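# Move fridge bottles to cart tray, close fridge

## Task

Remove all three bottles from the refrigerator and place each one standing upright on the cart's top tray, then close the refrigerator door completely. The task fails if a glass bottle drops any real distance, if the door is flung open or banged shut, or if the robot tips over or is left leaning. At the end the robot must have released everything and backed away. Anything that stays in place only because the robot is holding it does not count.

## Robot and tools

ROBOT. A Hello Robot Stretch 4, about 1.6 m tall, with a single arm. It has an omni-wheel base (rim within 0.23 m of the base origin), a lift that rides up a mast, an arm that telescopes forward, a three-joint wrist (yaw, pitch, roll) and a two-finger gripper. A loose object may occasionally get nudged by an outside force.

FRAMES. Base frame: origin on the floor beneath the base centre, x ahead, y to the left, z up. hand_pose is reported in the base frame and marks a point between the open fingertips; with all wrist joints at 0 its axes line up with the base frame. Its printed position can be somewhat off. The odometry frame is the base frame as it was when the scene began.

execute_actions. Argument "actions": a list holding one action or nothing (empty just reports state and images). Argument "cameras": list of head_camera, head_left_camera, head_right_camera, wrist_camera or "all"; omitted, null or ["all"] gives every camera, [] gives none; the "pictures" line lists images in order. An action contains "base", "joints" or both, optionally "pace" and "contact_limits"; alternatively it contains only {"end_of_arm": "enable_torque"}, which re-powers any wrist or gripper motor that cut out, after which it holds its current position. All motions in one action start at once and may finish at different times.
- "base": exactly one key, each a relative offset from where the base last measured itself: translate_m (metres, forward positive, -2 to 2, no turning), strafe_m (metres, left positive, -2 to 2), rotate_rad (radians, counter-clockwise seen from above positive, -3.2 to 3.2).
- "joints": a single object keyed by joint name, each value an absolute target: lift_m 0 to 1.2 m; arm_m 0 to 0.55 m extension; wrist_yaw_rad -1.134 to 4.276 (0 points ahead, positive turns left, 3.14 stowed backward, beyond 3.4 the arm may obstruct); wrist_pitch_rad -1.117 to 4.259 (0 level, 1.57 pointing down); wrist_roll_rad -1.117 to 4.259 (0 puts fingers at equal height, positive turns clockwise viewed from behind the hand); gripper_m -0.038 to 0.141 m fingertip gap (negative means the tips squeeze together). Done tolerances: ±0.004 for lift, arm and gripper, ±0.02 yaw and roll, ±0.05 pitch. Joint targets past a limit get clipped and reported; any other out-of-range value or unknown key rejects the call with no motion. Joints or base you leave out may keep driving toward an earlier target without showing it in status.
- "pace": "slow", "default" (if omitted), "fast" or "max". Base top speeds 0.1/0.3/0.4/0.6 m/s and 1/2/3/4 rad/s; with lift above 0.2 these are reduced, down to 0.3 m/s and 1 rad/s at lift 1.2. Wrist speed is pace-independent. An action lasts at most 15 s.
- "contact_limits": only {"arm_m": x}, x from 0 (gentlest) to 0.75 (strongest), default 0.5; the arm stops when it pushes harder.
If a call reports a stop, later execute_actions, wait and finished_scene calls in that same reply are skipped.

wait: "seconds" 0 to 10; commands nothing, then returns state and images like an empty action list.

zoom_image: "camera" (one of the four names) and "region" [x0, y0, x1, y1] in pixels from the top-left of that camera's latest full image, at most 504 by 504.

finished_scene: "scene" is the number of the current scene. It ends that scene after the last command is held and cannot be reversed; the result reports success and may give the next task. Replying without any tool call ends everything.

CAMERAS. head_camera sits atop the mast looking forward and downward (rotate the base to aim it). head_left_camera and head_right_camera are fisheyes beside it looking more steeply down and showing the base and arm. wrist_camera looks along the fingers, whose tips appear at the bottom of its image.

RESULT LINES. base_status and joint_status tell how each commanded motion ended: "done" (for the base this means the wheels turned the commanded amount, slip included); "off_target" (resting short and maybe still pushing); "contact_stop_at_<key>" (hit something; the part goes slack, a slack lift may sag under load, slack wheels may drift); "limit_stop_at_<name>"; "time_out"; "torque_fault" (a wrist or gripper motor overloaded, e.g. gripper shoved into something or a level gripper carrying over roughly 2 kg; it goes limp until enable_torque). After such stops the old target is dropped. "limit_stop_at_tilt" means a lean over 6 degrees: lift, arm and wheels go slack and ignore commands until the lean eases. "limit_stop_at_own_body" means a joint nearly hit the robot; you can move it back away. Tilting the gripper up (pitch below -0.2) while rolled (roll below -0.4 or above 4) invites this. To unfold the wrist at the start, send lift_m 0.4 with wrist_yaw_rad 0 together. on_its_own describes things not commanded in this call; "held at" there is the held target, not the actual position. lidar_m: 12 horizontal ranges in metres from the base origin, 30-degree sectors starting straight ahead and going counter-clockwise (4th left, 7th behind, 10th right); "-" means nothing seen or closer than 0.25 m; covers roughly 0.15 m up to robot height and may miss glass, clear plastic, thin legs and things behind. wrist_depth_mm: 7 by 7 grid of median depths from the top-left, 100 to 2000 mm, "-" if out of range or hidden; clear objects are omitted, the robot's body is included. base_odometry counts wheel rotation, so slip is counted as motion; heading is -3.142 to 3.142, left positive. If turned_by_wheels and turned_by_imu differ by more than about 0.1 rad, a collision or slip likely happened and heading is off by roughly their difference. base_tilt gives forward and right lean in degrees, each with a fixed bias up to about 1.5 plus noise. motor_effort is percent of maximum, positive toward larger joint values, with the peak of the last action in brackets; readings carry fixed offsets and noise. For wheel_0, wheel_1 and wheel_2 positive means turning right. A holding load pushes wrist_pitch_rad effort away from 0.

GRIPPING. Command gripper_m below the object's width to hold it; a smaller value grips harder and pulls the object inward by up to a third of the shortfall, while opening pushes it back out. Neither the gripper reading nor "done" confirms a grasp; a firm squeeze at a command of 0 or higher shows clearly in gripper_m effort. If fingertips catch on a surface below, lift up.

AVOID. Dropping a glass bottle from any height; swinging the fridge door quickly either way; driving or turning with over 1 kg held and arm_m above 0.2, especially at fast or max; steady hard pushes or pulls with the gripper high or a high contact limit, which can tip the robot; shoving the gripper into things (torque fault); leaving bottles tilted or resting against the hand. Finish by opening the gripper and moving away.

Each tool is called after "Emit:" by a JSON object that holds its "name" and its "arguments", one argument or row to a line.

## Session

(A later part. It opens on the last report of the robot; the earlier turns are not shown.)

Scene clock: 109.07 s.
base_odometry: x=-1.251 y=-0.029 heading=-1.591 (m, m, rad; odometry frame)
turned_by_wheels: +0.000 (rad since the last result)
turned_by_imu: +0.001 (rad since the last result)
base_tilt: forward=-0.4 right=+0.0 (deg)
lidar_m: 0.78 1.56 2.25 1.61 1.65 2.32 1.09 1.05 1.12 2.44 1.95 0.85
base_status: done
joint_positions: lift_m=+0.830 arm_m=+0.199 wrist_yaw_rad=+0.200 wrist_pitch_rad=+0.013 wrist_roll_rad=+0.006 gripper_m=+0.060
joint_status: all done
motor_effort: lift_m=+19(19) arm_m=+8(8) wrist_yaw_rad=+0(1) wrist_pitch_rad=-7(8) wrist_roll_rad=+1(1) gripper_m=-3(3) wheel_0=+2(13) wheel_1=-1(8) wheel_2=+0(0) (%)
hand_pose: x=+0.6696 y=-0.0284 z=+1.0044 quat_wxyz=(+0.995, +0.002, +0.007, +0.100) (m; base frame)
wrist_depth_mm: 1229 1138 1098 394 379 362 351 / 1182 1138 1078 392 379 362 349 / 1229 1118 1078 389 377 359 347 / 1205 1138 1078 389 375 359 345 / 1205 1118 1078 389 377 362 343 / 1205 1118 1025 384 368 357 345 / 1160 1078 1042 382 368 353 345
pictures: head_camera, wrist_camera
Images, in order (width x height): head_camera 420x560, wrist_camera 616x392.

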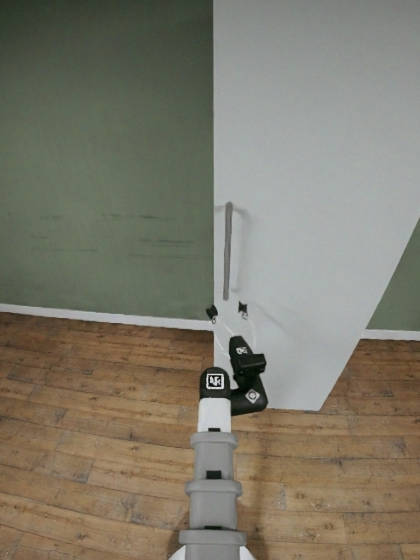

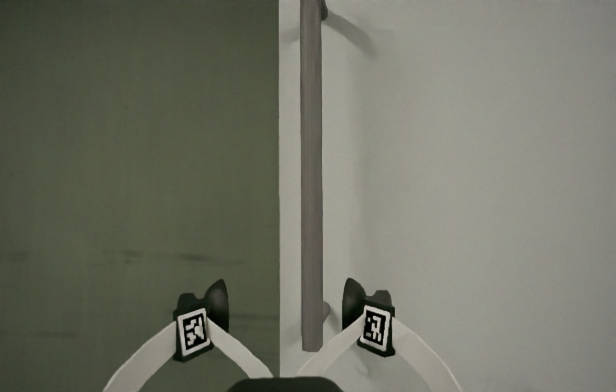

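Emit:
{"name": "execute_actions", "arguments": {
  "actions": [
    {"base":{"strafe_m":0.025},"joints":{"arm_m":0.35,"wrist_yaw_rad":0.15}}
  ],
  "cameras": ["wrist_camera"]
}}

Emit:
{"name": "execute_actions", "arguments": {
  "actions": [
    {"joints":{"arm_m":0.365,"gripper_m":-0.038}}
  ],
  "cameras": ["wrist_camera"]
}}

Emit:
{"name": "execute_actions", "arguments": {
  "actions": [
    {"joints":{"arm_m":0.24,"wrist_yaw_rad":0.25},"pace":"slow","contact_limits":{"arm_m":0.75}}
  ],
  "cameras": ["wrist_camera"]
}}

Emit:
{"name": "execute_actions", "arguments": {
  "actions": [
    {"base":{"strafe_m":-0.14},"joints":{"arm_m":0.06},"pace":"slow"}
  ],
  "cameras": ["wrist_camera","head_left_camera"]
}}

Scene clock: 110.93 s.
base_odometry: x=-1.226 y=-0.030 heading=-1.592 (m, m, rad; odometry frame)
turned_by_wheels: +0.000 (rad since the last result)
turned_by_imu: +0.000 (rad since the last result)
base_tilt: forward=-0.4 right=-0.1 (deg)
lidar_m: 0.77 1.56 2.26 1.58 1.63 2.30 1.11 1.06 1.14 2.47 1.95 0.85
base_status: done
joint_positions: lift_m=+0.830 arm_m=+0.348 wrist_yaw_rad=+0.146 wrist_pitch_rad=+0.013 wrist_roll_rad=+0.006 gripper_m=+0.060
joint_status: all done
motor_effort: lift_m=+19(19) arm_m=+10(10) wrist_yaw_rad=+12(12) wrist_pitch_rad=-7(7) wrist_roll_rad=+1(1) gripper_m=-2(3) wheel_0=-3(12) wheel_1=-1(8) wheel_2=+0(0) (%)
hand_pose: x=+0.8172 y=-0.0446 z=+1.0044 quat_wxyz=(+0.997, +0.002, +0.007, +0.073) (m; base frame)
wrist_depth_mm: 991 946 917 246 241 233 229 / 991 946 904 245 239 232 226 / 976 931 904 243 238 232 225 / 960 931 904 243 239 230 225 / 960 946 891 242 238 230 224 / 960 931 250 242 235 230 224 / 960 917 250 182 235 228 223
pictures: wrist_camera
Images, in order (width x height): wrist_camera 616x392.

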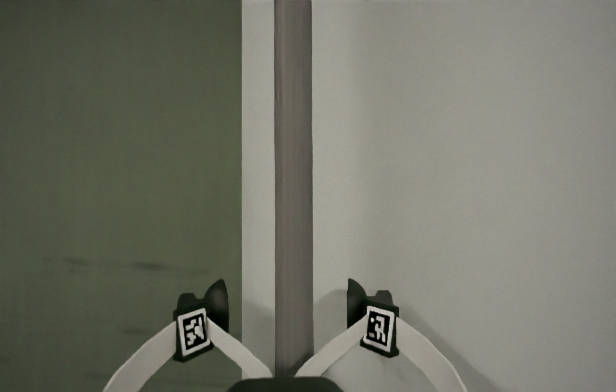

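Scene clock: 112.60 s.
base_odometry: x=-1.226 y=-0.029 heading=-1.592 (m, m, rad; odometry frame)
turned_by_wheels: +0.000 (rad since the last result)
turned_by_imu: +0.000 (rad since the last result)
base_tilt: forward=-0.3 right=-0.2 (deg)
lidar_m: 0.77 1.56 2.26 1.57 1.60 2.32 1.12 1.06 1.12 2.46 1.95 0.85
base_status: not commanded
joint_positions: lift_m=+0.830 arm_m=+0.364 wrist_yaw_rad=+0.150 wrist_pitch_rad=+0.013 wrist_roll_rad=+0.006 gripper_m=-0.037
joint_status: all done
motor_effort: lift_m=+19(19) arm_m=+8(16) wrist_yaw_rad=+1(53) wrist_pitch_rad=-7(7) wrist_roll_rad=+1(1) gripper_m=-18(20) wheel_0=-3(3) wheel_1=-1(1) wheel_2=-2(12) (%)
hand_pose: x=+0.8328 y=-0.0434 z=+1.0044 quat_wxyz=(+0.997, +0.002, +0.007, +0.075) (m; base frame)
wrist_depth_mm: 976 931 891 229 224 218 211 / 960 931 904 229 224 217 211 / 946 931 904 227 224 216 210 / 946 931 904 228 223 215 209 / 946 917 878 227 221 214 209 / 946 931 866 180 220 214 208 / 960 153 177 168 172 212 208
pictures: wrist_camera
Images, in order (width x height): wrist_camera 616x392.

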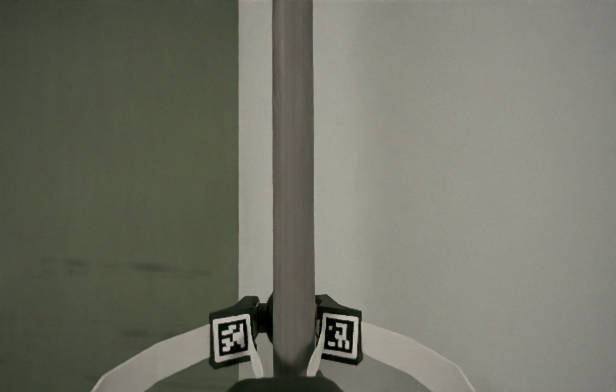

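Scene clock: 115.13 s.
base_odometry: x=-1.226 y=-0.030 heading=-1.592 (m, m, rad; odometry frame)
turned_by_wheels: +0.000 (rad since the last result)
turned_by_imu: -0.105 (rad since the last result)
base_tilt: forward=-0.2 right=+0.0 (deg)
lidar_m: 0.66 1.49 1.99 2.16 1.56 2.07 2.32 1.11 1.14 2.50 2.14 0.78
base_status: not commanded
joint_positions: lift_m=+0.830 arm_m=+0.241 wrist_yaw_rad=+0.246 wrist_pitch_rad=+0.013 wrist_roll_rad=+0.006 gripper_m=-0.037
joint_status: all done
motor_effort: lift_m=+19(19) arm_m=-8(24) wrist_yaw_rad=+13(64) wrist_pitch_rad=-7(22) wrist_roll_rad=+2(3) gripper_m=-19(31) wheel_0=-1(17) wheel_1=-3(13) wheel_2=+0(26) (%)
contact_limits: arm_m 0.75
hand_pose: x=+0.7134 y=-0.0146 z=+1.0044 quat_wxyz=(+0.992, +0.002, +0.007, +0.123) (m; base frame)
wrist_depth_mm: 1078 1025 991 233 236 236 238 / 1060 1025 991 233 235 236 237 / 1060 1025 976 231 234 236 236 / 1060 1025 976 230 234 235 236 / 1060 1008 991 229 232 233 236 / 1042 1008 229 181 233 234 235 / 1060 976 175 168 174 232 233
pictures: wrist_camera
Images, in order (width x height): wrist_camera 616x392.

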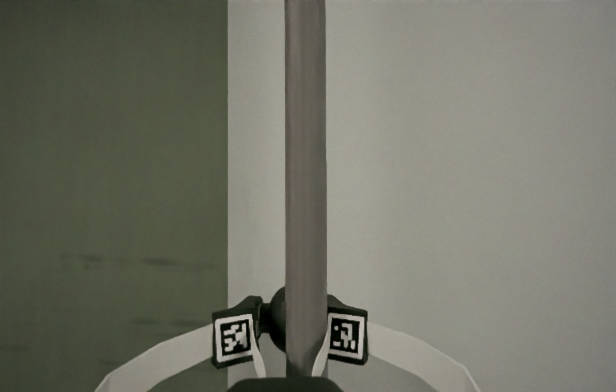

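Scene clock: 118.23 s.
base_odometry: x=-1.366 y=-0.027 heading=-1.591 (m, m, rad; odometry frame)
turned_by_wheels: +0.001 (rad since the last result)
turned_by_imu: +0.003 (rad since the last result)
base_tilt: forward=-0.4 right=-0.2 (deg)
lidar_m: 0.47 1.50 2.01 1.97 1.67 2.27 1.12 1.02 1.04 2.36 2.11 0.66
base_status: done
joint_positions: lift_m=+0.830 arm_m=+0.061 wrist_yaw_rad=+0.251 wrist_pitch_rad=+0.014 wrist_roll_rad=+0.006 gripper_m=-0.037
joint_status: all done
motor_effort: lift_m=+19(19) arm_m=-7(10) wrist_yaw_rad=-2(54) wrist_pitch_rad=-7(11) wrist_roll_rad=+0(2) gripper_m=-18(22) wheel_0=+7(22) wheel_1=+0(9) wheel_2=+1(5) (%)
hand_pose: x=+0.5332 y=-0.0131 z=+1.0043 quat_wxyz=(+0.992, +0.002, +0.007, +0.125) (m; base frame)
wrist_depth_mm: 1281 1281 214 242 268 300 336 / 1281 1229 214 240 267 300 332 / 1281 1229 213 240 265 297 332 / 1308 1205 212 238 264 296 330 / 1255 1205 212 238 262 296 327 / 1255 1255 180 185 262 293 325 / 1255 158 171 174 167 291 322
pictures: head_left_camera, wrist_camera
Images, in order (width x height): head_left_camera 420x672, wrist_camera 616x392.

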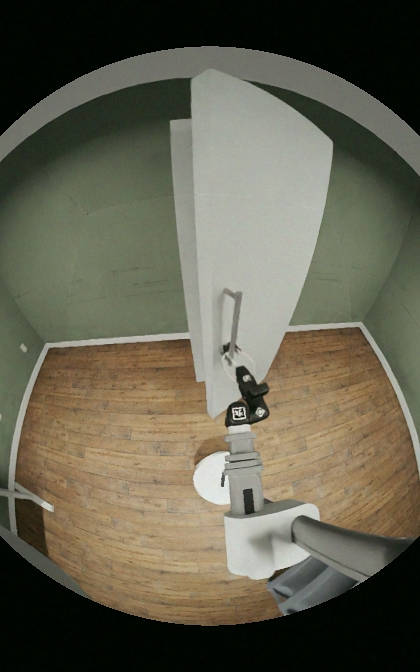

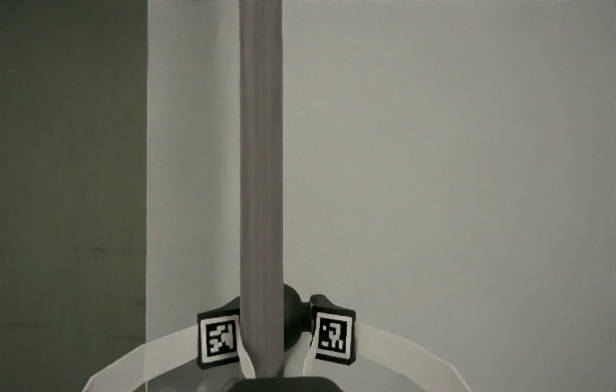

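Emit:
{"name": "execute_actions", "arguments": {
  "actions": [
    {"base":{"translate_m":-0.06},"pace":"slow"}
  ],
  "cameras": []
}}

Emit:
{"name": "execute_actions", "arguments": {
  "actions": [
    {"base":{"rotate_rad":-0.3},"joints":{"wrist_yaw_rad":0.4,"arm_m":0.04},"pace":"slow"}
  ],
  "cameras": ["wrist_camera","head_left_camera"]
}}

Scene clock: 120.23 s.
base_odometry: x=-1.365 y=+0.033 heading=-1.593 (m, m, rad; odometry frame)
turned_by_wheels: -0.002 (rad since the last result)
turned_by_imu: -0.005 (rad since the last result)
base_tilt: forward=-0.2 right=-0.1 (deg)
lidar_m: 0.48 1.55 2.08 1.81 1.67 2.29 1.05 0.97 1.00 2.37 2.21 0.67
base_status: done
joint_positions: lift_m=+0.830 arm_m=+0.061 wrist_yaw_rad=+0.232 wrist_pitch_rad=+0.014 wrist_roll_rad=+0.006 gripper_m=-0.037
joint_status: not commanded
on_its_own: wrist_yaw_rad is at rest, and its effort (+50) is outside its rest range (-13 to +13)
motor_effort: lift_m=+19(19) arm_m=-7(7) wrist_yaw_rad=+50(52) wrist_pitch_rad=-8(8) wrist_roll_rad=+2(2) gripper_m=-21(21) wheel_0=-24(25) wheel_1=-7(9) wheel_2=+1(10) (%)
hand_pose: x=+0.5330 y=-0.0186 z=+1.0041 quat_wxyz=(+0.993, +0.002, +0.007, +0.116) (m; base frame)
wrist_depth_mm: 1281 1255 216 225 281 338 410 / 1281 1255 217 225 278 332 407 / 1308 1255 215 225 277 330 404 / 1281 1255 215 224 276 329 404 / 1281 1255 213 224 274 329 399 / 1308 1255 211 185 268 327 397 / 1281 1229 171 171 255 306 394
pictures: none
No camera images: the call's "cameras" was empty. Leave "cameras" out to get every camera's image.

Scene clock: 121.93 s.
base_odometry: x=-1.365 y=+0.033 heading=-1.893 (m, m, rad; odometry frame)
turned_by_wheels: -0.300 (rad since the last result)
turned_by_imu: -0.338 (rad since the last result)
base_tilt: forward=-0.4 right=+0.0 (deg)
lidar_m: 0.44 0.48 1.65 2.41 1.65 1.79 2.28 1.01 0.99 2.39 2.39 1.88
base_status: done
joint_positions: lift_m=+0.830 arm_m=+0.041 wrist_yaw_rad=+0.402 wrist_pitch_rad=+0.013 wrist_roll_rad=+0.006 gripper_m=-0.037
joint_status: all done
motor_effort: lift_m=+19(19) arm_m=-7(18) wrist_yaw_rad=-5(60) wrist_pitch_rad=-9(9) wrist_roll_rad=+2(3) gripper_m=-18(22) wheel_0=+0(19) wheel_1=+3(10) wheel_2=-3(12) (%)
hand_pose: x=+0.5118 y=+0.0324 z=+1.0043 quat_wxyz=(+0.980, +0.001, +0.007, +0.200) (m; base frame)
wrist_depth_mm: 1182 185 211 272 373 564 1255 / 1205 184 209 273 368 559 1281 / 1205 183 209 271 364 559 1229 / 1182 182 208 270 362 554 1255 / 1182 182 208 268 359 549 1255 / 1160 181 196 185 357 544 1229 / 1182 153 174 176 172 535 1229
pictures: head_left_camera, wrist_camera
Images, in order (width x height): head_left_camera 420x672, wrist_camera 616x392.

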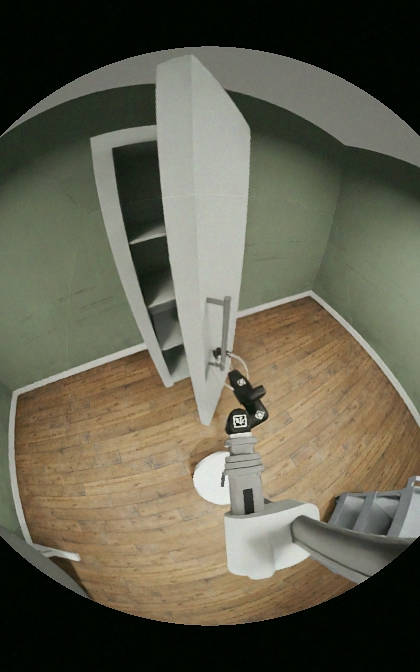

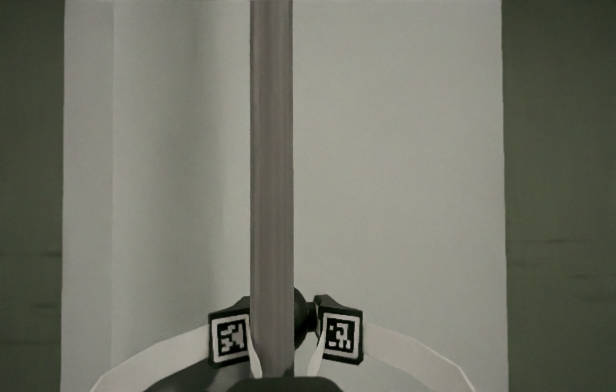

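Emit:
{"name": "execute_actions", "arguments": {
  "actions": [
    {"joints":{"gripper_m":0.05}}
  ],
  "cameras": []
}}

Emit:
{"name": "execute_actions", "arguments": {
  "actions": [
    {"base":{"translate_m":-0.13},"joints":{"arm_m":0.005},"pace":"max"}
  ],
  "cameras": []
}}

Emit:
{"name": "execute_actions", "arguments": {
  "actions": [
    {"base":{"rotate_rad":0.6},"joints":{"wrist_yaw_rad":0.2},"pace":"max"}
  ],
  "cameras": ["head_left_camera"]
}}

Emit:
{"name": "execute_actions", "arguments": {
  "actions": [
    {"joints":{"arm_m":0.4},"pace":"max","contact_limits":{"arm_m":0.2}}
  ],
  "cameras": ["wrist_camera","head_left_camera"]
}}

Scene clock: 123.87 s.
base_odometry: x=-1.365 y=+0.033 heading=-1.893 (m, m, rad; odometry frame)
turned_by_wheels: +0.000 (rad since the last result)
turned_by_imu: +0.001 (rad since the last result)
base_tilt: forward=-0.3 right=-0.1 (deg)
lidar_m: 0.45 0.46 1.63 2.41 1.67 1.79 2.26 1.01 0.99 2.40 2.39 1.86
base_status: not commanded
joint_positions: lift_m=+0.830 arm_m=+0.041 wrist_yaw_rad=+0.402 wrist_pitch_rad=+0.013 wrist_roll_rad=+0.006 gripper_m=+0.050
joint_status: all done
motor_effort: lift_m=+19(19) arm_m=-6(7) wrist_yaw_rad=-7(16) wrist_pitch_rad=-5(8) wrist_roll_rad=+1(2) gripper_m=-3(19) wheel_0=+0(0) wheel_1=+3(3) wheel_2=-2(3) (%)
hand_pose: x=+0.5116 y=+0.0325 z=+1.0043 quat_wxyz=(+0.980, +0.001, +0.007, +0.200) (m; base frame)
wrist_depth_mm: 1205 207 228 306 397 574 1281 / 1205 206 228 301 394 574 1255 / 1182 206 227 303 394 569 1255 / 1160 205 226 300 392 564 1255 / 1182 204 225 298 389 554 1229 / 1182 200 181 286 384 554 1229 / 1182 177 178 278 340 549 1229
pictures: none
No camera images: the call's "cameras" was empty. Leave "cameras" out to get every camera's image.

Scene clock: 125.37 s.
base_odometry: x=-1.324 y=+0.156 heading=-1.894 (m, m, rad; odometry frame)
turned_by_wheels: -0.001 (rad since the last result)
turned_by_imu: +0.000 (rad since the last result)
base_tilt: forward=-0.3 right=-0.1 (deg)
lidar_m: 0.57 1.06 1.77 2.36 1.57 1.69 2.16 0.93 0.91 1.00 2.42 2.03
base_status: done
joint_positions: lift_m=+0.830 arm_m=+0.006 wrist_yaw_rad=+0.400 wrist_pitch_rad=+0.013 wrist_roll_rad=+0.006 gripper_m=+0.050
joint_status: all done
motor_effort: lift_m=+19(19) arm_m=-8(10) wrist_yaw_rad=+0(8) wrist_pitch_rad=-7(6) wrist_roll_rad=+2(2) gripper_m=-4(5) wheel_0=-4(10) wheel_1=+0(7) wheel_2=-3(10) (%)
hand_pose: x=+0.4770 y=+0.0319 z=+1.0043 quat_wxyz=(+0.980, +0.001, +0.007, +0.199) (m; base frame)
wrist_depth_mm: 1336 1336 377 364 521 768 1430 / 1366 1336 373 364 512 778 1397 / 1336 1366 370 362 512 759 1397 / 1308 1336 373 357 508 750 1397 / 1336 1308 370 357 504 732 1397 / 1308 1308 216 345 504 741 1430 / 1308 1336 332 343 436 732 1366
pictures: none
No camera images: the call's "cameras" was empty. Leave "cameras" out to get every camera's image.

Scene clock: 126.70 s.
base_odometry: x=-1.324 y=+0.156 heading=-1.294 (m, m, rad; odometry frame)
turned_by_wheels: +0.599 (rad since the last result)
turned_by_imu: +0.605 (rad since the last result)
base_tilt: forward=-0.3 right=-0.1 (deg)
lidar_m: 1.05 1.84 2.35 1.58 1.78 2.16 0.93 0.92 2.43 2.42 1.91 0.57
base_status: done
joint_positions: lift_m=+0.830 arm_m=+0.006 wrist_yaw_rad=+0.200 wrist_pitch_rad=+0.013 wrist_roll_rad=+0.006 gripper_m=+0.050
joint_status: all done
motor_effort: lift_m=+19(19) arm_m=-8(8) wrist_yaw_rad=+0(6) wrist_pitch_rad=-6(5) wrist_roll_rad=+2(2) gripper_m=-2(4) wheel_0=-4(9) wheel_1=+0(9) wheel_2=-2(7) (%)
hand_pose: x=+0.4774 y=-0.0283 z=+1.0043 quat_wxyz=(+0.995, +0.002, +0.007, +0.100) (m; base frame)
wrist_depth_mm: 1983 1756 1576 1464 1308 1118 287 / 1921 1708 1576 1430 1336 842 285 / 1921 1708 1576 1430 1336 1098 285 / 1921 1708 1537 1397 1281 1118 285 / 1921 1708 1537 1430 1336 1078 283 / 1921 1708 216 1397 768 1078 283 / 1863 1576 1464 1366 741 1078 285
pictures: head_left_camera
Images, in order (width x height): head_left_camera 420x672.

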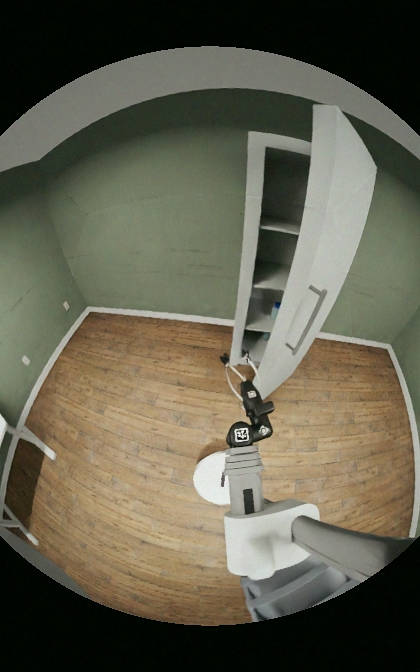

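Scene clock: 128.50 s.
base_odometry: x=-1.324 y=+0.156 heading=-1.294 (m, m, rad; odometry frame)
turned_by_wheels: +0.000 (rad since the last result)
turned_by_imu: +0.001 (rad since the last result)
base_tilt: forward=-0.1 right=+0.0 (deg)
lidar_m: 1.04 1.85 2.34 1.58 1.79 2.15 0.92 0.91 2.43 2.43 1.92 0.56
base_status: not commanded
joint_positions: lift_m=+0.830 arm_m=+0.399 wrist_yaw_rad=+0.200 wrist_pitch_rad=+0.013 wrist_roll_rad=+0.006 gripper_m=+0.050
joint_status: all done
motor_effort: lift_m=+19(19) arm_m=+8(8) wrist_yaw_rad=+0(0) wrist_pitch_rad=-6(8) wrist_roll_rad=+1(2) gripper_m=-5(2) wheel_0=-4(4) wheel_1=+0(1) wheel_2=-2(2) (%)
contact_limits: arm_m 0.2
hand_pose: x=+0.8696 y=-0.0283 z=+1.0044 quat_wxyz=(+0.995, +0.002, +0.007, +0.100) (m; base frame)
wrist_depth_mm: 1430 1229 1138 1042 946 379 535 / 1366 1255 1138 1042 946 379 699 / 1366 1229 1118 1008 946 377 723 / 1366 1255 1138 1025 946 375 715 / 1397 1281 1118 1025 946 375 715 / 1366 1229 215 1025 917 375 484 / 1366 1160 1078 976 904 375 707
pictures: head_left_camera, wrist_camera
Images, in order (width x height): head_left_camera 420x672, wrist_camera 616x392.

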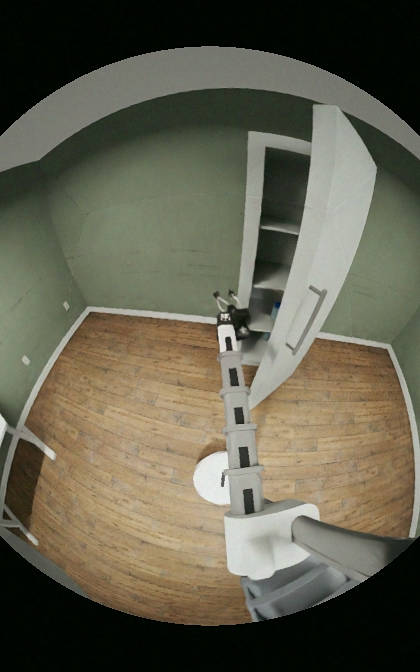

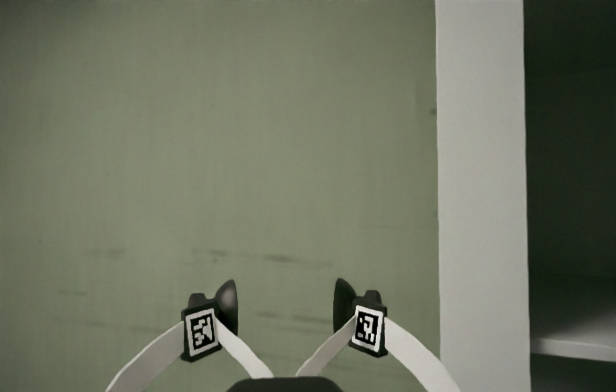

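Door stays. Push it wider with the wrist, slowly.

Emit:
{"name": "execute_actions", "arguments": {
  "actions": [
    {"base":{"rotate_rad":-0.25},"joints":{"arm_m":0.3,"lift_m":0.55,"wrist_yaw_rad":0.3},"pace":"slow"}
  ],
  "cameras": []
}}

Emit:
{"name": "execute_actions", "arguments": {
  "actions": [
    {"base":{"strafe_m":-0.3},"pace":"slow"}
  ]
}}

Scene clock: 131.60 s.
base_odometry: x=-1.324 y=+0.156 heading=-1.543 (m, m, rad; odometry frame)
turned_by_wheels: -0.249 (rad since the last result)
turned_by_imu: -0.239 (rad since the last result)
base_tilt: forward=-0.2 right=+0.0 (deg)
lidar_m: 1.05 1.68 2.28 1.58 1.61 2.21 2.15 0.92 0.96 2.42 0.60 0.64
base_status: done
joint_positions: lift_m=+0.550 arm_m=+0.301 wrist_yaw_rad=+0.300 wrist_pitch_rad=+0.013 wrist_roll_rad=+0.006 gripper_m=+0.050
joint_status: all done
motor_effort: lift_m=+16(18) arm_m=-8(9) wrist_yaw_rad=+0(10) wrist_pitch_rad=-6(7) wrist_roll_rad=+1(1) gripper_m=-3(4) wheel_0=+4(27) wheel_1=+2(10) wheel_2=+4(13) (%)
hand_pose: x=+0.7737 y=+0.0017 z=+0.7246 quat_wxyz=(+0.989, +0.002, +0.007, +0.149) (m; base frame)
wrist_depth_mm: 1308 1205 1160 521 917 866 854 / 1281 1182 1138 525 878 854 530 / 1281 1205 1138 517 788 798 768 / 1255 1160 1118 508 904 866 831 / 1281 1182 1118 512 891 866 820 / 1229 1182 216 508 842 768 809 / 1229 1160 1118 504 530 609 609
pictures: none
No camera images: the call's "cameras" was empty. Leave "cameras" out to get every camera's image.

Scene clock: 135.73 s.
base_odometry: x=-1.624 y=+0.148 heading=-1.543 (m, m, rad; odometry frame)
turned_by_wheels: +0.000 (rad since the last result)
turned_by_imu: +0.002 (rad since the last result)
base_tilt: forward=-0.2 right=+0.1 (deg)
lidar_m: 0.67 1.10 2.27 1.86 1.93 2.23 0.81 0.74 2.23 2.13 2.20 0.45
base_status: done
joint_positions: lift_m=+0.550 arm_m=+0.301 wrist_yaw_rad=+0.300 wrist_pitch_rad=+0.013 wrist_roll_rad=+0.006 gripper_m=+0.050
joint_status: not commanded
motor_effort: lift_m=+16(16) arm_m=-8(8) wrist_yaw_rad=-1(1) wrist_pitch_rad=-7(7) wrist_roll_rad=+1(1) gripper_m=-5(4) wheel_0=+6(11) wheel_1=-4(7) wheel_2=+2(1) (%)
hand_pose: x=+0.7737 y=+0.0018 z=+0.7246 quat_wxyz=(+0.989, +0.002, +0.007, +0.149) (m; base frame)
wrist_depth_mm: 1308 597 854 976 931 473 286 / 1281 597 798 946 904 469 286 / 1255 585 741 788 798 469 287 / 1281 585 854 946 904 466 290 / 1255 585 831 946 917 466 290 / 1281 585 215 759 842 466 293 / 1229 574 559 569 535 462 294
pictures: head_camera, head_left_camera, head_right_camera, wrist_camera
Images, in order (width x height): head_camera 420x560, head_left_camera 420x672, head_right_camera 420x672, wrist_camera 616x392.

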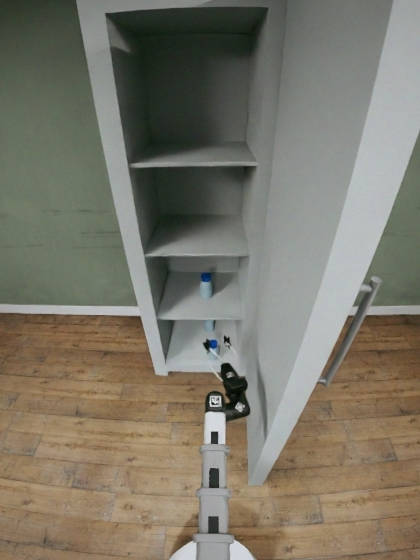

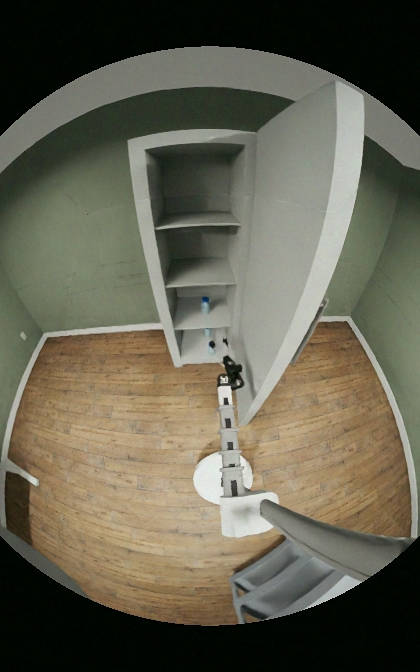

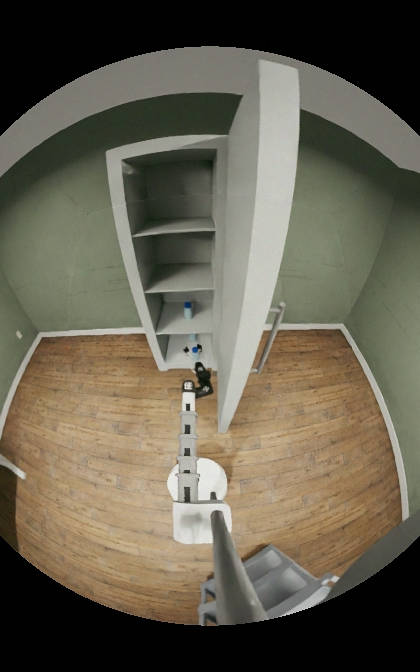

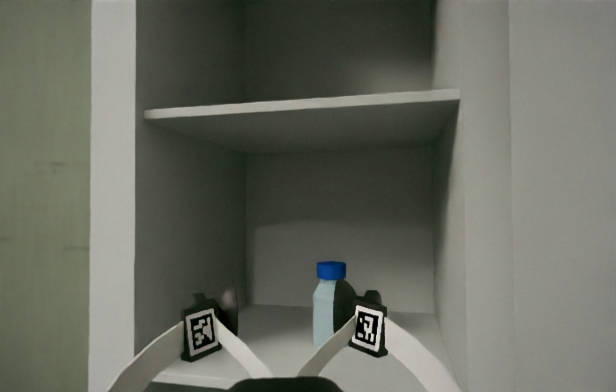

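Emit:
{"name": "execute_actions", "arguments": {
  "actions": [
    {"base":{"strafe_m":-0.1},"joints":{"arm_m":0.2},"pace":"slow"}
  ],
  "cameras": []
}}

Emit:
{"name": "execute_actions", "arguments": {
  "actions": [
    {"base":{"strafe_m":0.2},"joints":{"lift_m":0.39,"wrist_yaw_rad":0,"gripper_m":0.13,"arm_m":0.3}}
  ],
  "cameras": []
}}

Emit:
{"name": "execute_actions", "arguments": {
  "actions": [
    {"base":{"translate_m":0.2}}
  ],
  "cameras": ["wrist_camera","head_camera"]
}}

Scene clock: 138.37 s.
base_odometry: x=-1.723 y=+0.145 heading=-1.540 (m, m, rad; odometry frame)
turned_by_wheels: +0.003 (rad since the last result)
turned_by_imu: +0.024 (rad since the last result)
base_tilt: forward=-0.3 right=-0.1 (deg)
lidar_m: 0.42 1.11 2.33 1.97 2.07 2.25 0.75 0.69 2.11 2.03 2.12 0.41
base_status: done
joint_positions: lift_m=+0.550 arm_m=+0.201 wrist_yaw_rad=+0.304 wrist_pitch_rad=+0.014 wrist_roll_rad=+0.006 gripper_m=+0.050
joint_status: all done
motor_effort: lift_m=+16(16) arm_m=-7(9) wrist_yaw_rad=-12(13) wrist_pitch_rad=-8(7) wrist_roll_rad=+1(1) gripper_m=-3(5) wheel_0=+27(33) wheel_1=+0(7) wheel_2=+10(11) (%)
hand_pose: x=+0.6736 y=+0.0029 z=+0.7245 quat_wxyz=(+0.988, +0.002, +0.007, +0.151) (m; base frame)
wrist_depth_mm: 1464 732 960 1042 991 244 138 / 1464 723 960 1078 991 245 139 / 1464 723 842 768 683 248 140 / 1430 707 960 1042 991 251 141 / 1430 723 946 1042 991 255 142 / 1397 715 216 778 564 259 143 / 1397 691 676 640 564 260 144
pictures: none
No camera images: the call's "cameras" was empty. Leave "cameras" out to get every camera's image.

Scene clock: 140.33 s.
base_odometry: x=-1.523 y=+0.151 heading=-1.540 (m, m, rad; odometry frame)
turned_by_wheels: +0.000 (rad since the last result)
turned_by_imu: +0.000 (rad since the last result)
base_tilt: forward=-0.4 right=-0.1 (deg)
lidar_m: 1.05 1.69 2.33 1.77 1.84 2.23 0.86 0.81 0.83 2.22 2.28 0.50
base_status: done
joint_positions: lift_m=+0.390 arm_m=+0.299 wrist_yaw_rad=+0.000 wrist_pitch_rad=+0.013 wrist_roll_rad=+0.006 gripper_m=+0.130
joint_status: all done
motor_effort: lift_m=+16(16) arm_m=+8(9) wrist_yaw_rad=-1(35) wrist_pitch_rad=-6(8) wrist_roll_rad=+2(2) gripper_m=+0(4) wheel_0=-2(22) wheel_1=+1(13) wheel_2=+2(8) (%)
hand_pose: x=+0.7580 y=-0.0873 z=+0.5646 quat_wxyz=(+1.000, +0.003, +0.007, +0.000) (m; base frame)
wrist_depth_mm: 512 627 634 634 569 424 306 / 517 723 931 931 603 421 307 / 508 715 946 946 603 424 306 / 508 723 946 946 609 421 307 / 508 615 750 691 544 424 309 / 504 208 931 946 544 377 307 / 500 585 917 809 549 377 309
pictures: none
No camera images: the call's "cameras" was empty. Leave "cameras" out to get every camera's image.

Scene clock: 142.40 s.
base_odometry: x=-1.517 y=-0.048 heading=-1.540 (m, m, rad; odometry frame)
turned_by_wheels: +0.000 (rad since the last result)
turned_by_imu: +0.000 (rad since the last result)
base_tilt: forward=-0.3 right=+0.0 (deg)
lidar_m: 0.85 0.89 2.05 1.96 1.82 2.41 1.05 0.97 2.33 2.23 0.36 0.43
base_status: done
joint_positions: lift_m=+0.390 arm_m=+0.299 wrist_yaw_rad=+0.000 wrist_pitch_rad=+0.013 wrist_roll_rad=+0.006 gripper_m=+0.130
joint_status: not commanded
motor_effort: lift_m=+17(17) arm_m=+8(8) wrist_yaw_rad=+0(0) wrist_pitch_rad=-6(7) wrist_roll_rad=+1(2) gripper_m=-1(0) wheel_0=+6(9) wheel_1=+1(7) wheel_2=-2(11) (%)
hand_pose: x=+0.7580 y=-0.0874 z=+0.5646 quat_wxyz=(+1.000, +0.003, +0.007, +0.000) (m; base frame)
wrist_depth_mm: 455 615 634 640 574 342 343 / 459 723 759 759 615 342 342 / 455 707 750 759 615 342 340 / 455 715 750 750 615 343 338 / 459 609 597 597 554 343 338 / 387 209 384 379 347 336 336 / 459 580 732 750 559 332 334
pictures: head_camera, wrist_camera
Images, in order (width x height): head_camera 420x560, wrist_camera 616x392.

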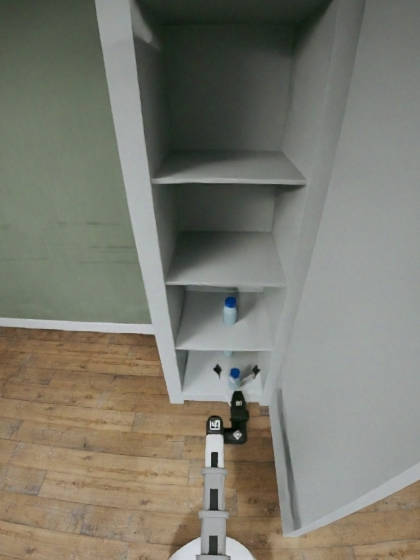

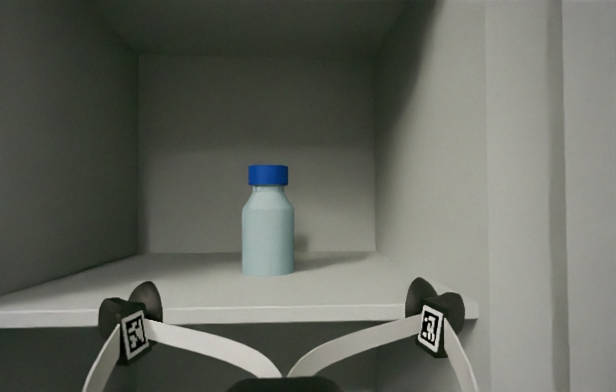

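Emit:
{"name": "execute_actions", "arguments": {
  "actions": [
    {"base":{"strafe_m":0.045},"joints":{"lift_m":0.405}}
  ],
  "cameras": []
}}

Emit:
{"name": "execute_actions", "arguments": {
  "actions": [
    {"base":{"translate_m":0.1},"joints":{"arm_m":0.5}}
  ],
  "cameras": ["wrist_camera","head_camera"]
}}

Scene clock: 143.63 s.
base_odometry: x=-1.472 y=-0.047 heading=-1.540 (m, m, rad; odometry frame)
turned_by_wheels: +0.000 (rad since the last result)
turned_by_imu: +0.000 (rad since the last result)
base_tilt: forward=-0.5 right=-0.1 (deg)
lidar_m: 0.86 1.49 2.07 1.96 1.77 2.41 1.07 0.99 2.37 2.28 0.41 0.49
base_status: done
joint_positions: lift_m=+0.405 arm_m=+0.299 wrist_yaw_rad=+0.000 wrist_pitch_rad=+0.013 wrist_roll_rad=+0.006 gripper_m=+0.130
joint_status: all done
motor_effort: lift_m=+21(22) arm_m=+7(8) wrist_yaw_rad=+0(1) wrist_pitch_rad=-8(6) wrist_roll_rad=+2(2) gripper_m=+0(3) wheel_0=-4(12) wheel_1=+1(9) wheel_2=+0(1) (%)
hand_pose: x=+0.7580 y=-0.0874 z=+0.5792 quat_wxyz=(+1.000, +0.003, +0.007, +0.000) (m; base frame)
wrist_depth_mm: 387 564 609 609 603 430 343 / 387 609 750 768 750 427 343 / 387 603 750 759 768 433 342 / 384 603 741 750 759 430 340 / 384 591 741 504 691 430 342 / 359 208 394 392 353 357 340 / 366 484 732 750 691 382 336
pictures: none
No camera images: the call's "cameras" was empty. Leave "cameras" out to get every camera's image.

Scene clock: 145.33 s.
base_odometry: x=-1.469 y=-0.147 heading=-1.539 (m, m, rad; odometry frame)
turned_by_wheels: +0.000 (rad since the last result)
turned_by_imu: +0.001 (rad since the last result)
base_tilt: forward=-0.4 right=+0.0 (deg)
lidar_m: 0.76 0.78 1.91 2.18 1.82 2.54 1.15 1.08 2.37 0.43 0.37 0.49
base_status: done
joint_positions: lift_m=+0.405 arm_m=+0.499 wrist_yaw_rad=+0.000 wrist_pitch_rad=+0.010 wrist_roll_rad=+0.006 gripper_m=+0.130
joint_status: all done
motor_effort: lift_m=+19(21) arm_m=+8(10) wrist_yaw_rad=+2(6) wrist_pitch_rad=+1(7) wrist_roll_rad=+1(2) gripper_m=-1(1) wheel_0=+5(9) wheel_1=+1(7) wheel_2=+0(9) (%)
hand_pose: x=+0.9579 y=-0.0876 z=+0.5802 quat_wxyz=(+1.000, +0.003, +0.005, +0.000) (m; base frame)
wrist_depth_mm: 382 455 466 473 477 439 317 / 379 459 455 466 469 439 319 / 382 455 459 462 469 439 317 / 379 455 459 214 469 436 317 / 382 452 455 202 466 436 317 / 364 209 407 198 206 368 319 / 265 231 229 196 215 244 260
pictures: head_camera, wrist_camera
Images, in order (width x height): head_camera 420x560, wrist_camera 616x392.

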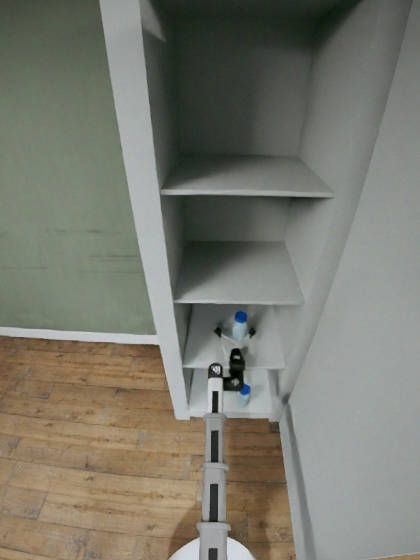

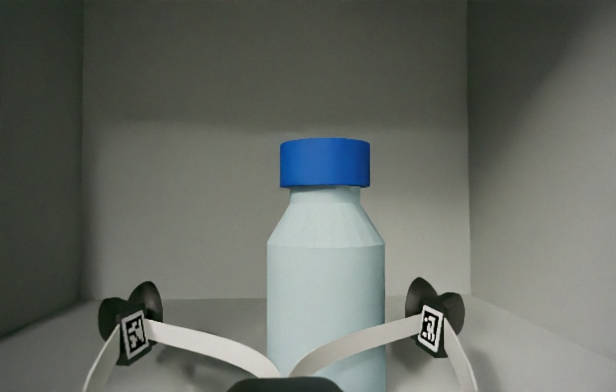

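Emit:
{"name": "execute_actions", "arguments": {
  "actions": [
    {"base":{"strafe_m":-0.024},"joints":{"lift_m":0.42,"arm_m":0.53}}
  ],
  "cameras": []
}}

Emit:
{"name": "execute_actions", "arguments": {
  "actions": [
    {"joints":{"gripper_m":0.0}}
  ],
  "cameras": ["wrist_camera"]
}}

Emit:
{"name": "execute_actions", "arguments": {
  "actions": [
    {"joints":{"lift_m":0.45}}
  ],
  "cameras": ["wrist_camera"]
}}

Scene clock: 146.40 s.
base_odometry: x=-1.493 y=-0.148 heading=-1.539 (m, m, rad; odometry frame)
turned_by_wheels: +0.000 (rad since the last result)
turned_by_imu: +0.000 (rad since the last result)
base_tilt: forward=-0.3 right=+0.0 (deg)
lidar_m: 0.77 0.79 1.93 2.18 1.85 2.53 1.14 1.08 2.32 0.42 0.34 0.46
base_status: done
joint_positions: lift_m=+0.420 arm_m=+0.529 wrist_yaw_rad=+0.000 wrist_pitch_rad=+0.013 wrist_roll_rad=+0.006 gripper_m=+0.130
joint_status: all done
motor_effort: lift_m=+21(22) arm_m=+8(9) wrist_yaw_rad=+0(1) wrist_pitch_rad=-6(8) wrist_roll_rad=+1(1) gripper_m=-1(1) wheel_0=+2(12) wheel_1=-1(9) wheel_2=+0(1) (%)
hand_pose: x=+0.9880 y=-0.0874 z=+0.5942 quat_wxyz=(+1.000, +0.003, +0.007, +0.000) (m; base frame)
wrist_depth_mm: 415 427 430 439 442 394 283 / 418 424 430 433 439 389 285 / 415 427 430 436 442 392 285 / 418 424 430 181 436 392 285 / 415 421 427 178 436 394 285 / 399 208 185 167 404 349 285 / 293 255 171 165 270 270 270
pictures: none
No camera images: the call's "cameras" was empty. Leave "cameras" out to get every camera's image.

Scene clock: 148.60 s.
base_odometry: x=-1.493 y=-0.148 heading=-1.539 (m, m, rad; odometry frame)
turned_by_wheels: +0.000 (rad since the last result)
turned_by_imu: +0.001 (rad since the last result)
base_tilt: forward=-0.3 right=+0.1 (deg)
lidar_m: 0.75 0.78 1.92 2.21 1.84 2.53 1.11 1.07 2.32 0.41 0.32 0.47
base_status: not commanded
joint_positions: lift_m=+0.420 arm_m=+0.529 wrist_yaw_rad=+0.000 wrist_pitch_rad=+0.013 wrist_roll_rad=+0.006 gripper_m=+0.001
joint_status: all done
motor_effort: lift_m=+21(21) arm_m=+8(8) wrist_yaw_rad=-1(0) wrist_pitch_rad=-5(6) wrist_roll_rad=+1(1) gripper_m=-20(19) wheel_0=+2(2) wheel_1=-1(1) wheel_2=+0(0) (%)
hand_pose: x=+0.9880 y=-0.0874 z=+0.5942 quat_wxyz=(+1.000, +0.003, +0.007, +0.000) (m; base frame)
wrist_depth_mm: 418 427 433 436 442 392 285 / 415 424 430 436 442 394 286 / 421 424 430 433 439 392 285 / 415 421 424 159 436 394 285 / 418 418 418 157 436 394 285 / 397 418 153 146 202 370 285 / 293 170 148 143 181 253 270
pictures: wrist_camera
Images, in order (width x height): wrist_camera 616x392.

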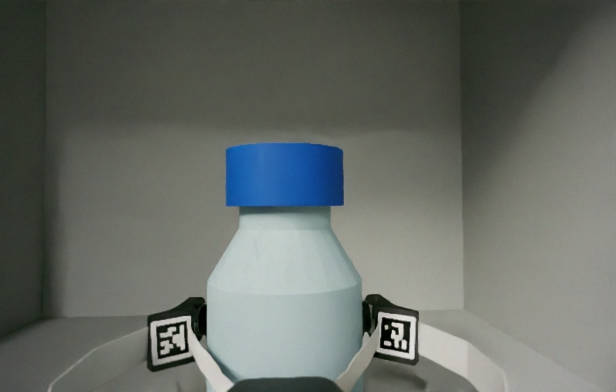

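Scene clock: 149.53 s.
base_odometry: x=-1.493 y=-0.148 heading=-1.539 (m, m, rad; odometry frame)
turned_by_wheels: +0.000 (rad since the last result)
turned_by_imu: +0.000 (rad since the last result)
base_tilt: forward=-0.3 right=-0.1 (deg)
lidar_m: 0.75 0.79 1.90 2.19 1.83 2.52 1.13 1.06 2.34 0.40 0.32 0.47
base_status: not commanded
joint_positions: lift_m=+0.450 arm_m=+0.529 wrist_yaw_rad=+0.000 wrist_pitch_rad=+0.018 wrist_roll_rad=+0.006 gripper_m=+0.001
joint_status: all done
motor_effort: lift_m=+23(24) arm_m=+8(7) wrist_yaw_rad=-1(0) wrist_pitch_rad=-19(19) wrist_roll_rad=+0(1) gripper_m=-21(20) wheel_0=+2(2) wheel_1=-1(1) wheel_2=+0(0) (%)
hand_pose: x=+0.9880 y=-0.0873 z=+0.6227 quat_wxyz=(+1.000, +0.003, +0.009, +0.000) (m; base frame)
wrist_depth_mm: 418 424 430 436 439 394 285 / 418 424 427 433 439 394 285 / 415 421 427 430 439 392 283 / 418 424 427 155 433 392 283 / 415 421 424 156 436 397 286 / 418 418 153 146 204 394 285 / 353 170 148 143 181 309 286
pictures: wrist_camera
Images, in order (width x height): wrist_camera 616x392.

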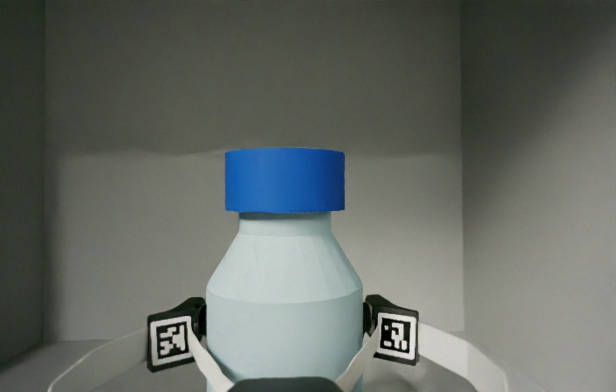

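Emit:
{"name": "execute_actions", "arguments": {
  "actions": [
    {"joints":{"arm_m":0.01}}
  ],
  "cameras": []
}}

Emit:
{"name": "execute_actions", "arguments": {
  "actions": [
    {"base":{"rotate_rad":3.2},"joints":{"lift_m":0.95},"pace":"slow"}
  ]
}}

Scene clock: 152.23 s.
base_odometry: x=-1.493 y=-0.148 heading=-1.539 (m, m, rad; odometry frame)
turned_by_wheels: +0.000 (rad since the last result)
turned_by_imu: +0.001 (rad since the last result)
base_tilt: forward=-0.2 right=+0.0 (deg)
lidar_m: 0.41 0.79 1.91 2.16 1.82 2.53 1.15 1.08 2.33 0.41 0.32 0.46
base_status: not commanded
joint_positions: lift_m=+0.450 arm_m=+0.011 wrist_yaw_rad=+0.000 wrist_pitch_rad=+0.018 wrist_roll_rad=+0.006 gripper_m=+0.001
joint_status: all done
motor_effort: lift_m=+22(23) arm_m=-8(8) wrist_yaw_rad=+1(1) wrist_pitch_rad=-21(20) wrist_roll_rad=+1(1) gripper_m=-19(21) wheel_0=+2(2) wheel_1=-1(1) wheel_2=+0(0) (%)
hand_pose: x=+0.4707 y=-0.0875 z=+0.6227 quat_wxyz=(+1.000, +0.003, +0.009, +0.000) (m; base frame)
wrist_depth_mm: 504 574 597 591 554 466 338 / 496 627 750 759 640 466 338 / 500 668 917 946 683 466 336 / 496 676 917 154 676 466 338 / 492 668 809 156 691 469 340 / 496 554 153 146 203 469 336 / 492 170 148 143 180 394 338
pictures: none
No camera images: the call's "cameras" was empty. Leave "cameras" out to get every camera's image.

Scene clock: 156.73 s.
base_odometry: x=-1.493 y=-0.148 heading=+1.660 (m, m, rad; odometry frame)
turned_by_wheels: +3.199 (rad since the last result)
turned_by_imu: +3.227 (rad since the last result)
base_tilt: forward=-0.4 right=+0.0 (deg)
lidar_m: 0.41 1.07 2.30 0.35 0.33 0.51 0.75 1.40 2.02 1.81 1.85 0.43
base_status: done
joint_positions: lift_m=+0.950 arm_m=+0.011 wrist_yaw_rad=+0.000 wrist_pitch_rad=+0.018 wrist_roll_rad=+0.006 gripper_m=+0.001
joint_status: all done
motor_effort: lift_m=+23(24) arm_m=-8(8) wrist_yaw_rad=-1(0) wrist_pitch_rad=-20(20) wrist_roll_rad=+1(1) gripper_m=-20(23) wheel_0=-6(10) wheel_1=-2(7) wheel_2=-2(8) (%)
hand_pose: x=+0.4708 y=-0.0874 z=+1.1227 quat_wxyz=(+1.000, +0.003, +0.009, +0.000) (m; base frame)
wrist_depth_mm: - - - - - - - / - - - - - - - / - - - - - - - / - - - 155 - - - / - - - 156 - - - / - 1255 153 146 202 - - / 931 169 148 143 181 - -
pictures: head_camera, head_left_camera, head_right_camera, wrist_camera
Images, in order (width x height): head_camera 420x560, head_left_camera 420x672, head_right_camera 420x672, wrist_camera 616x392.

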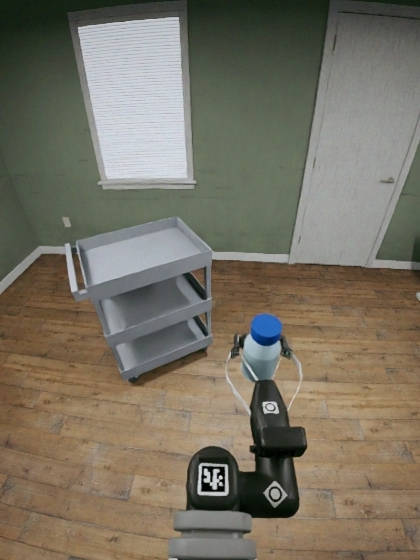

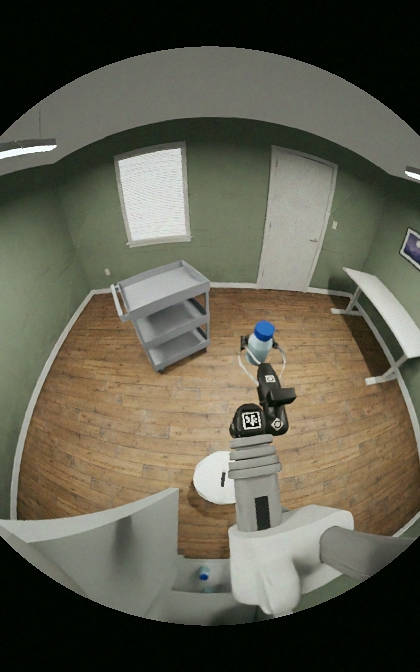

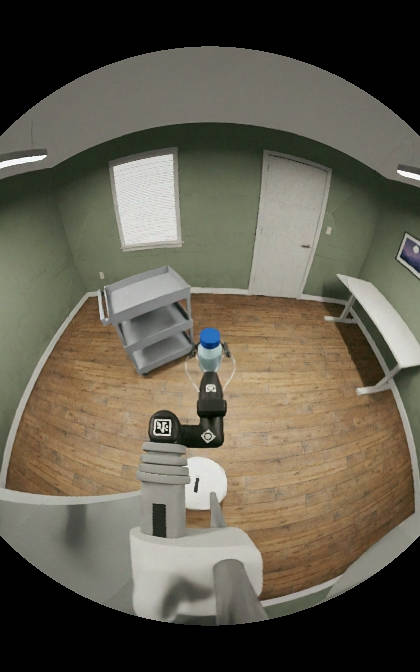

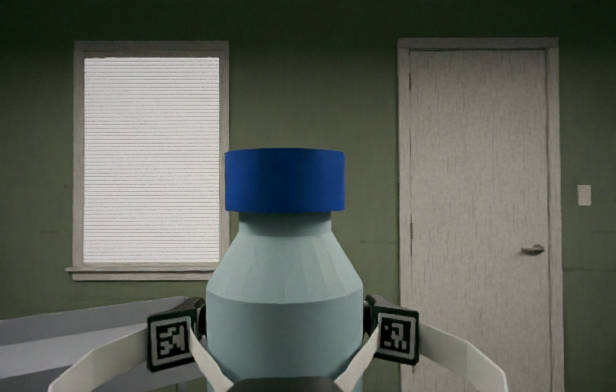

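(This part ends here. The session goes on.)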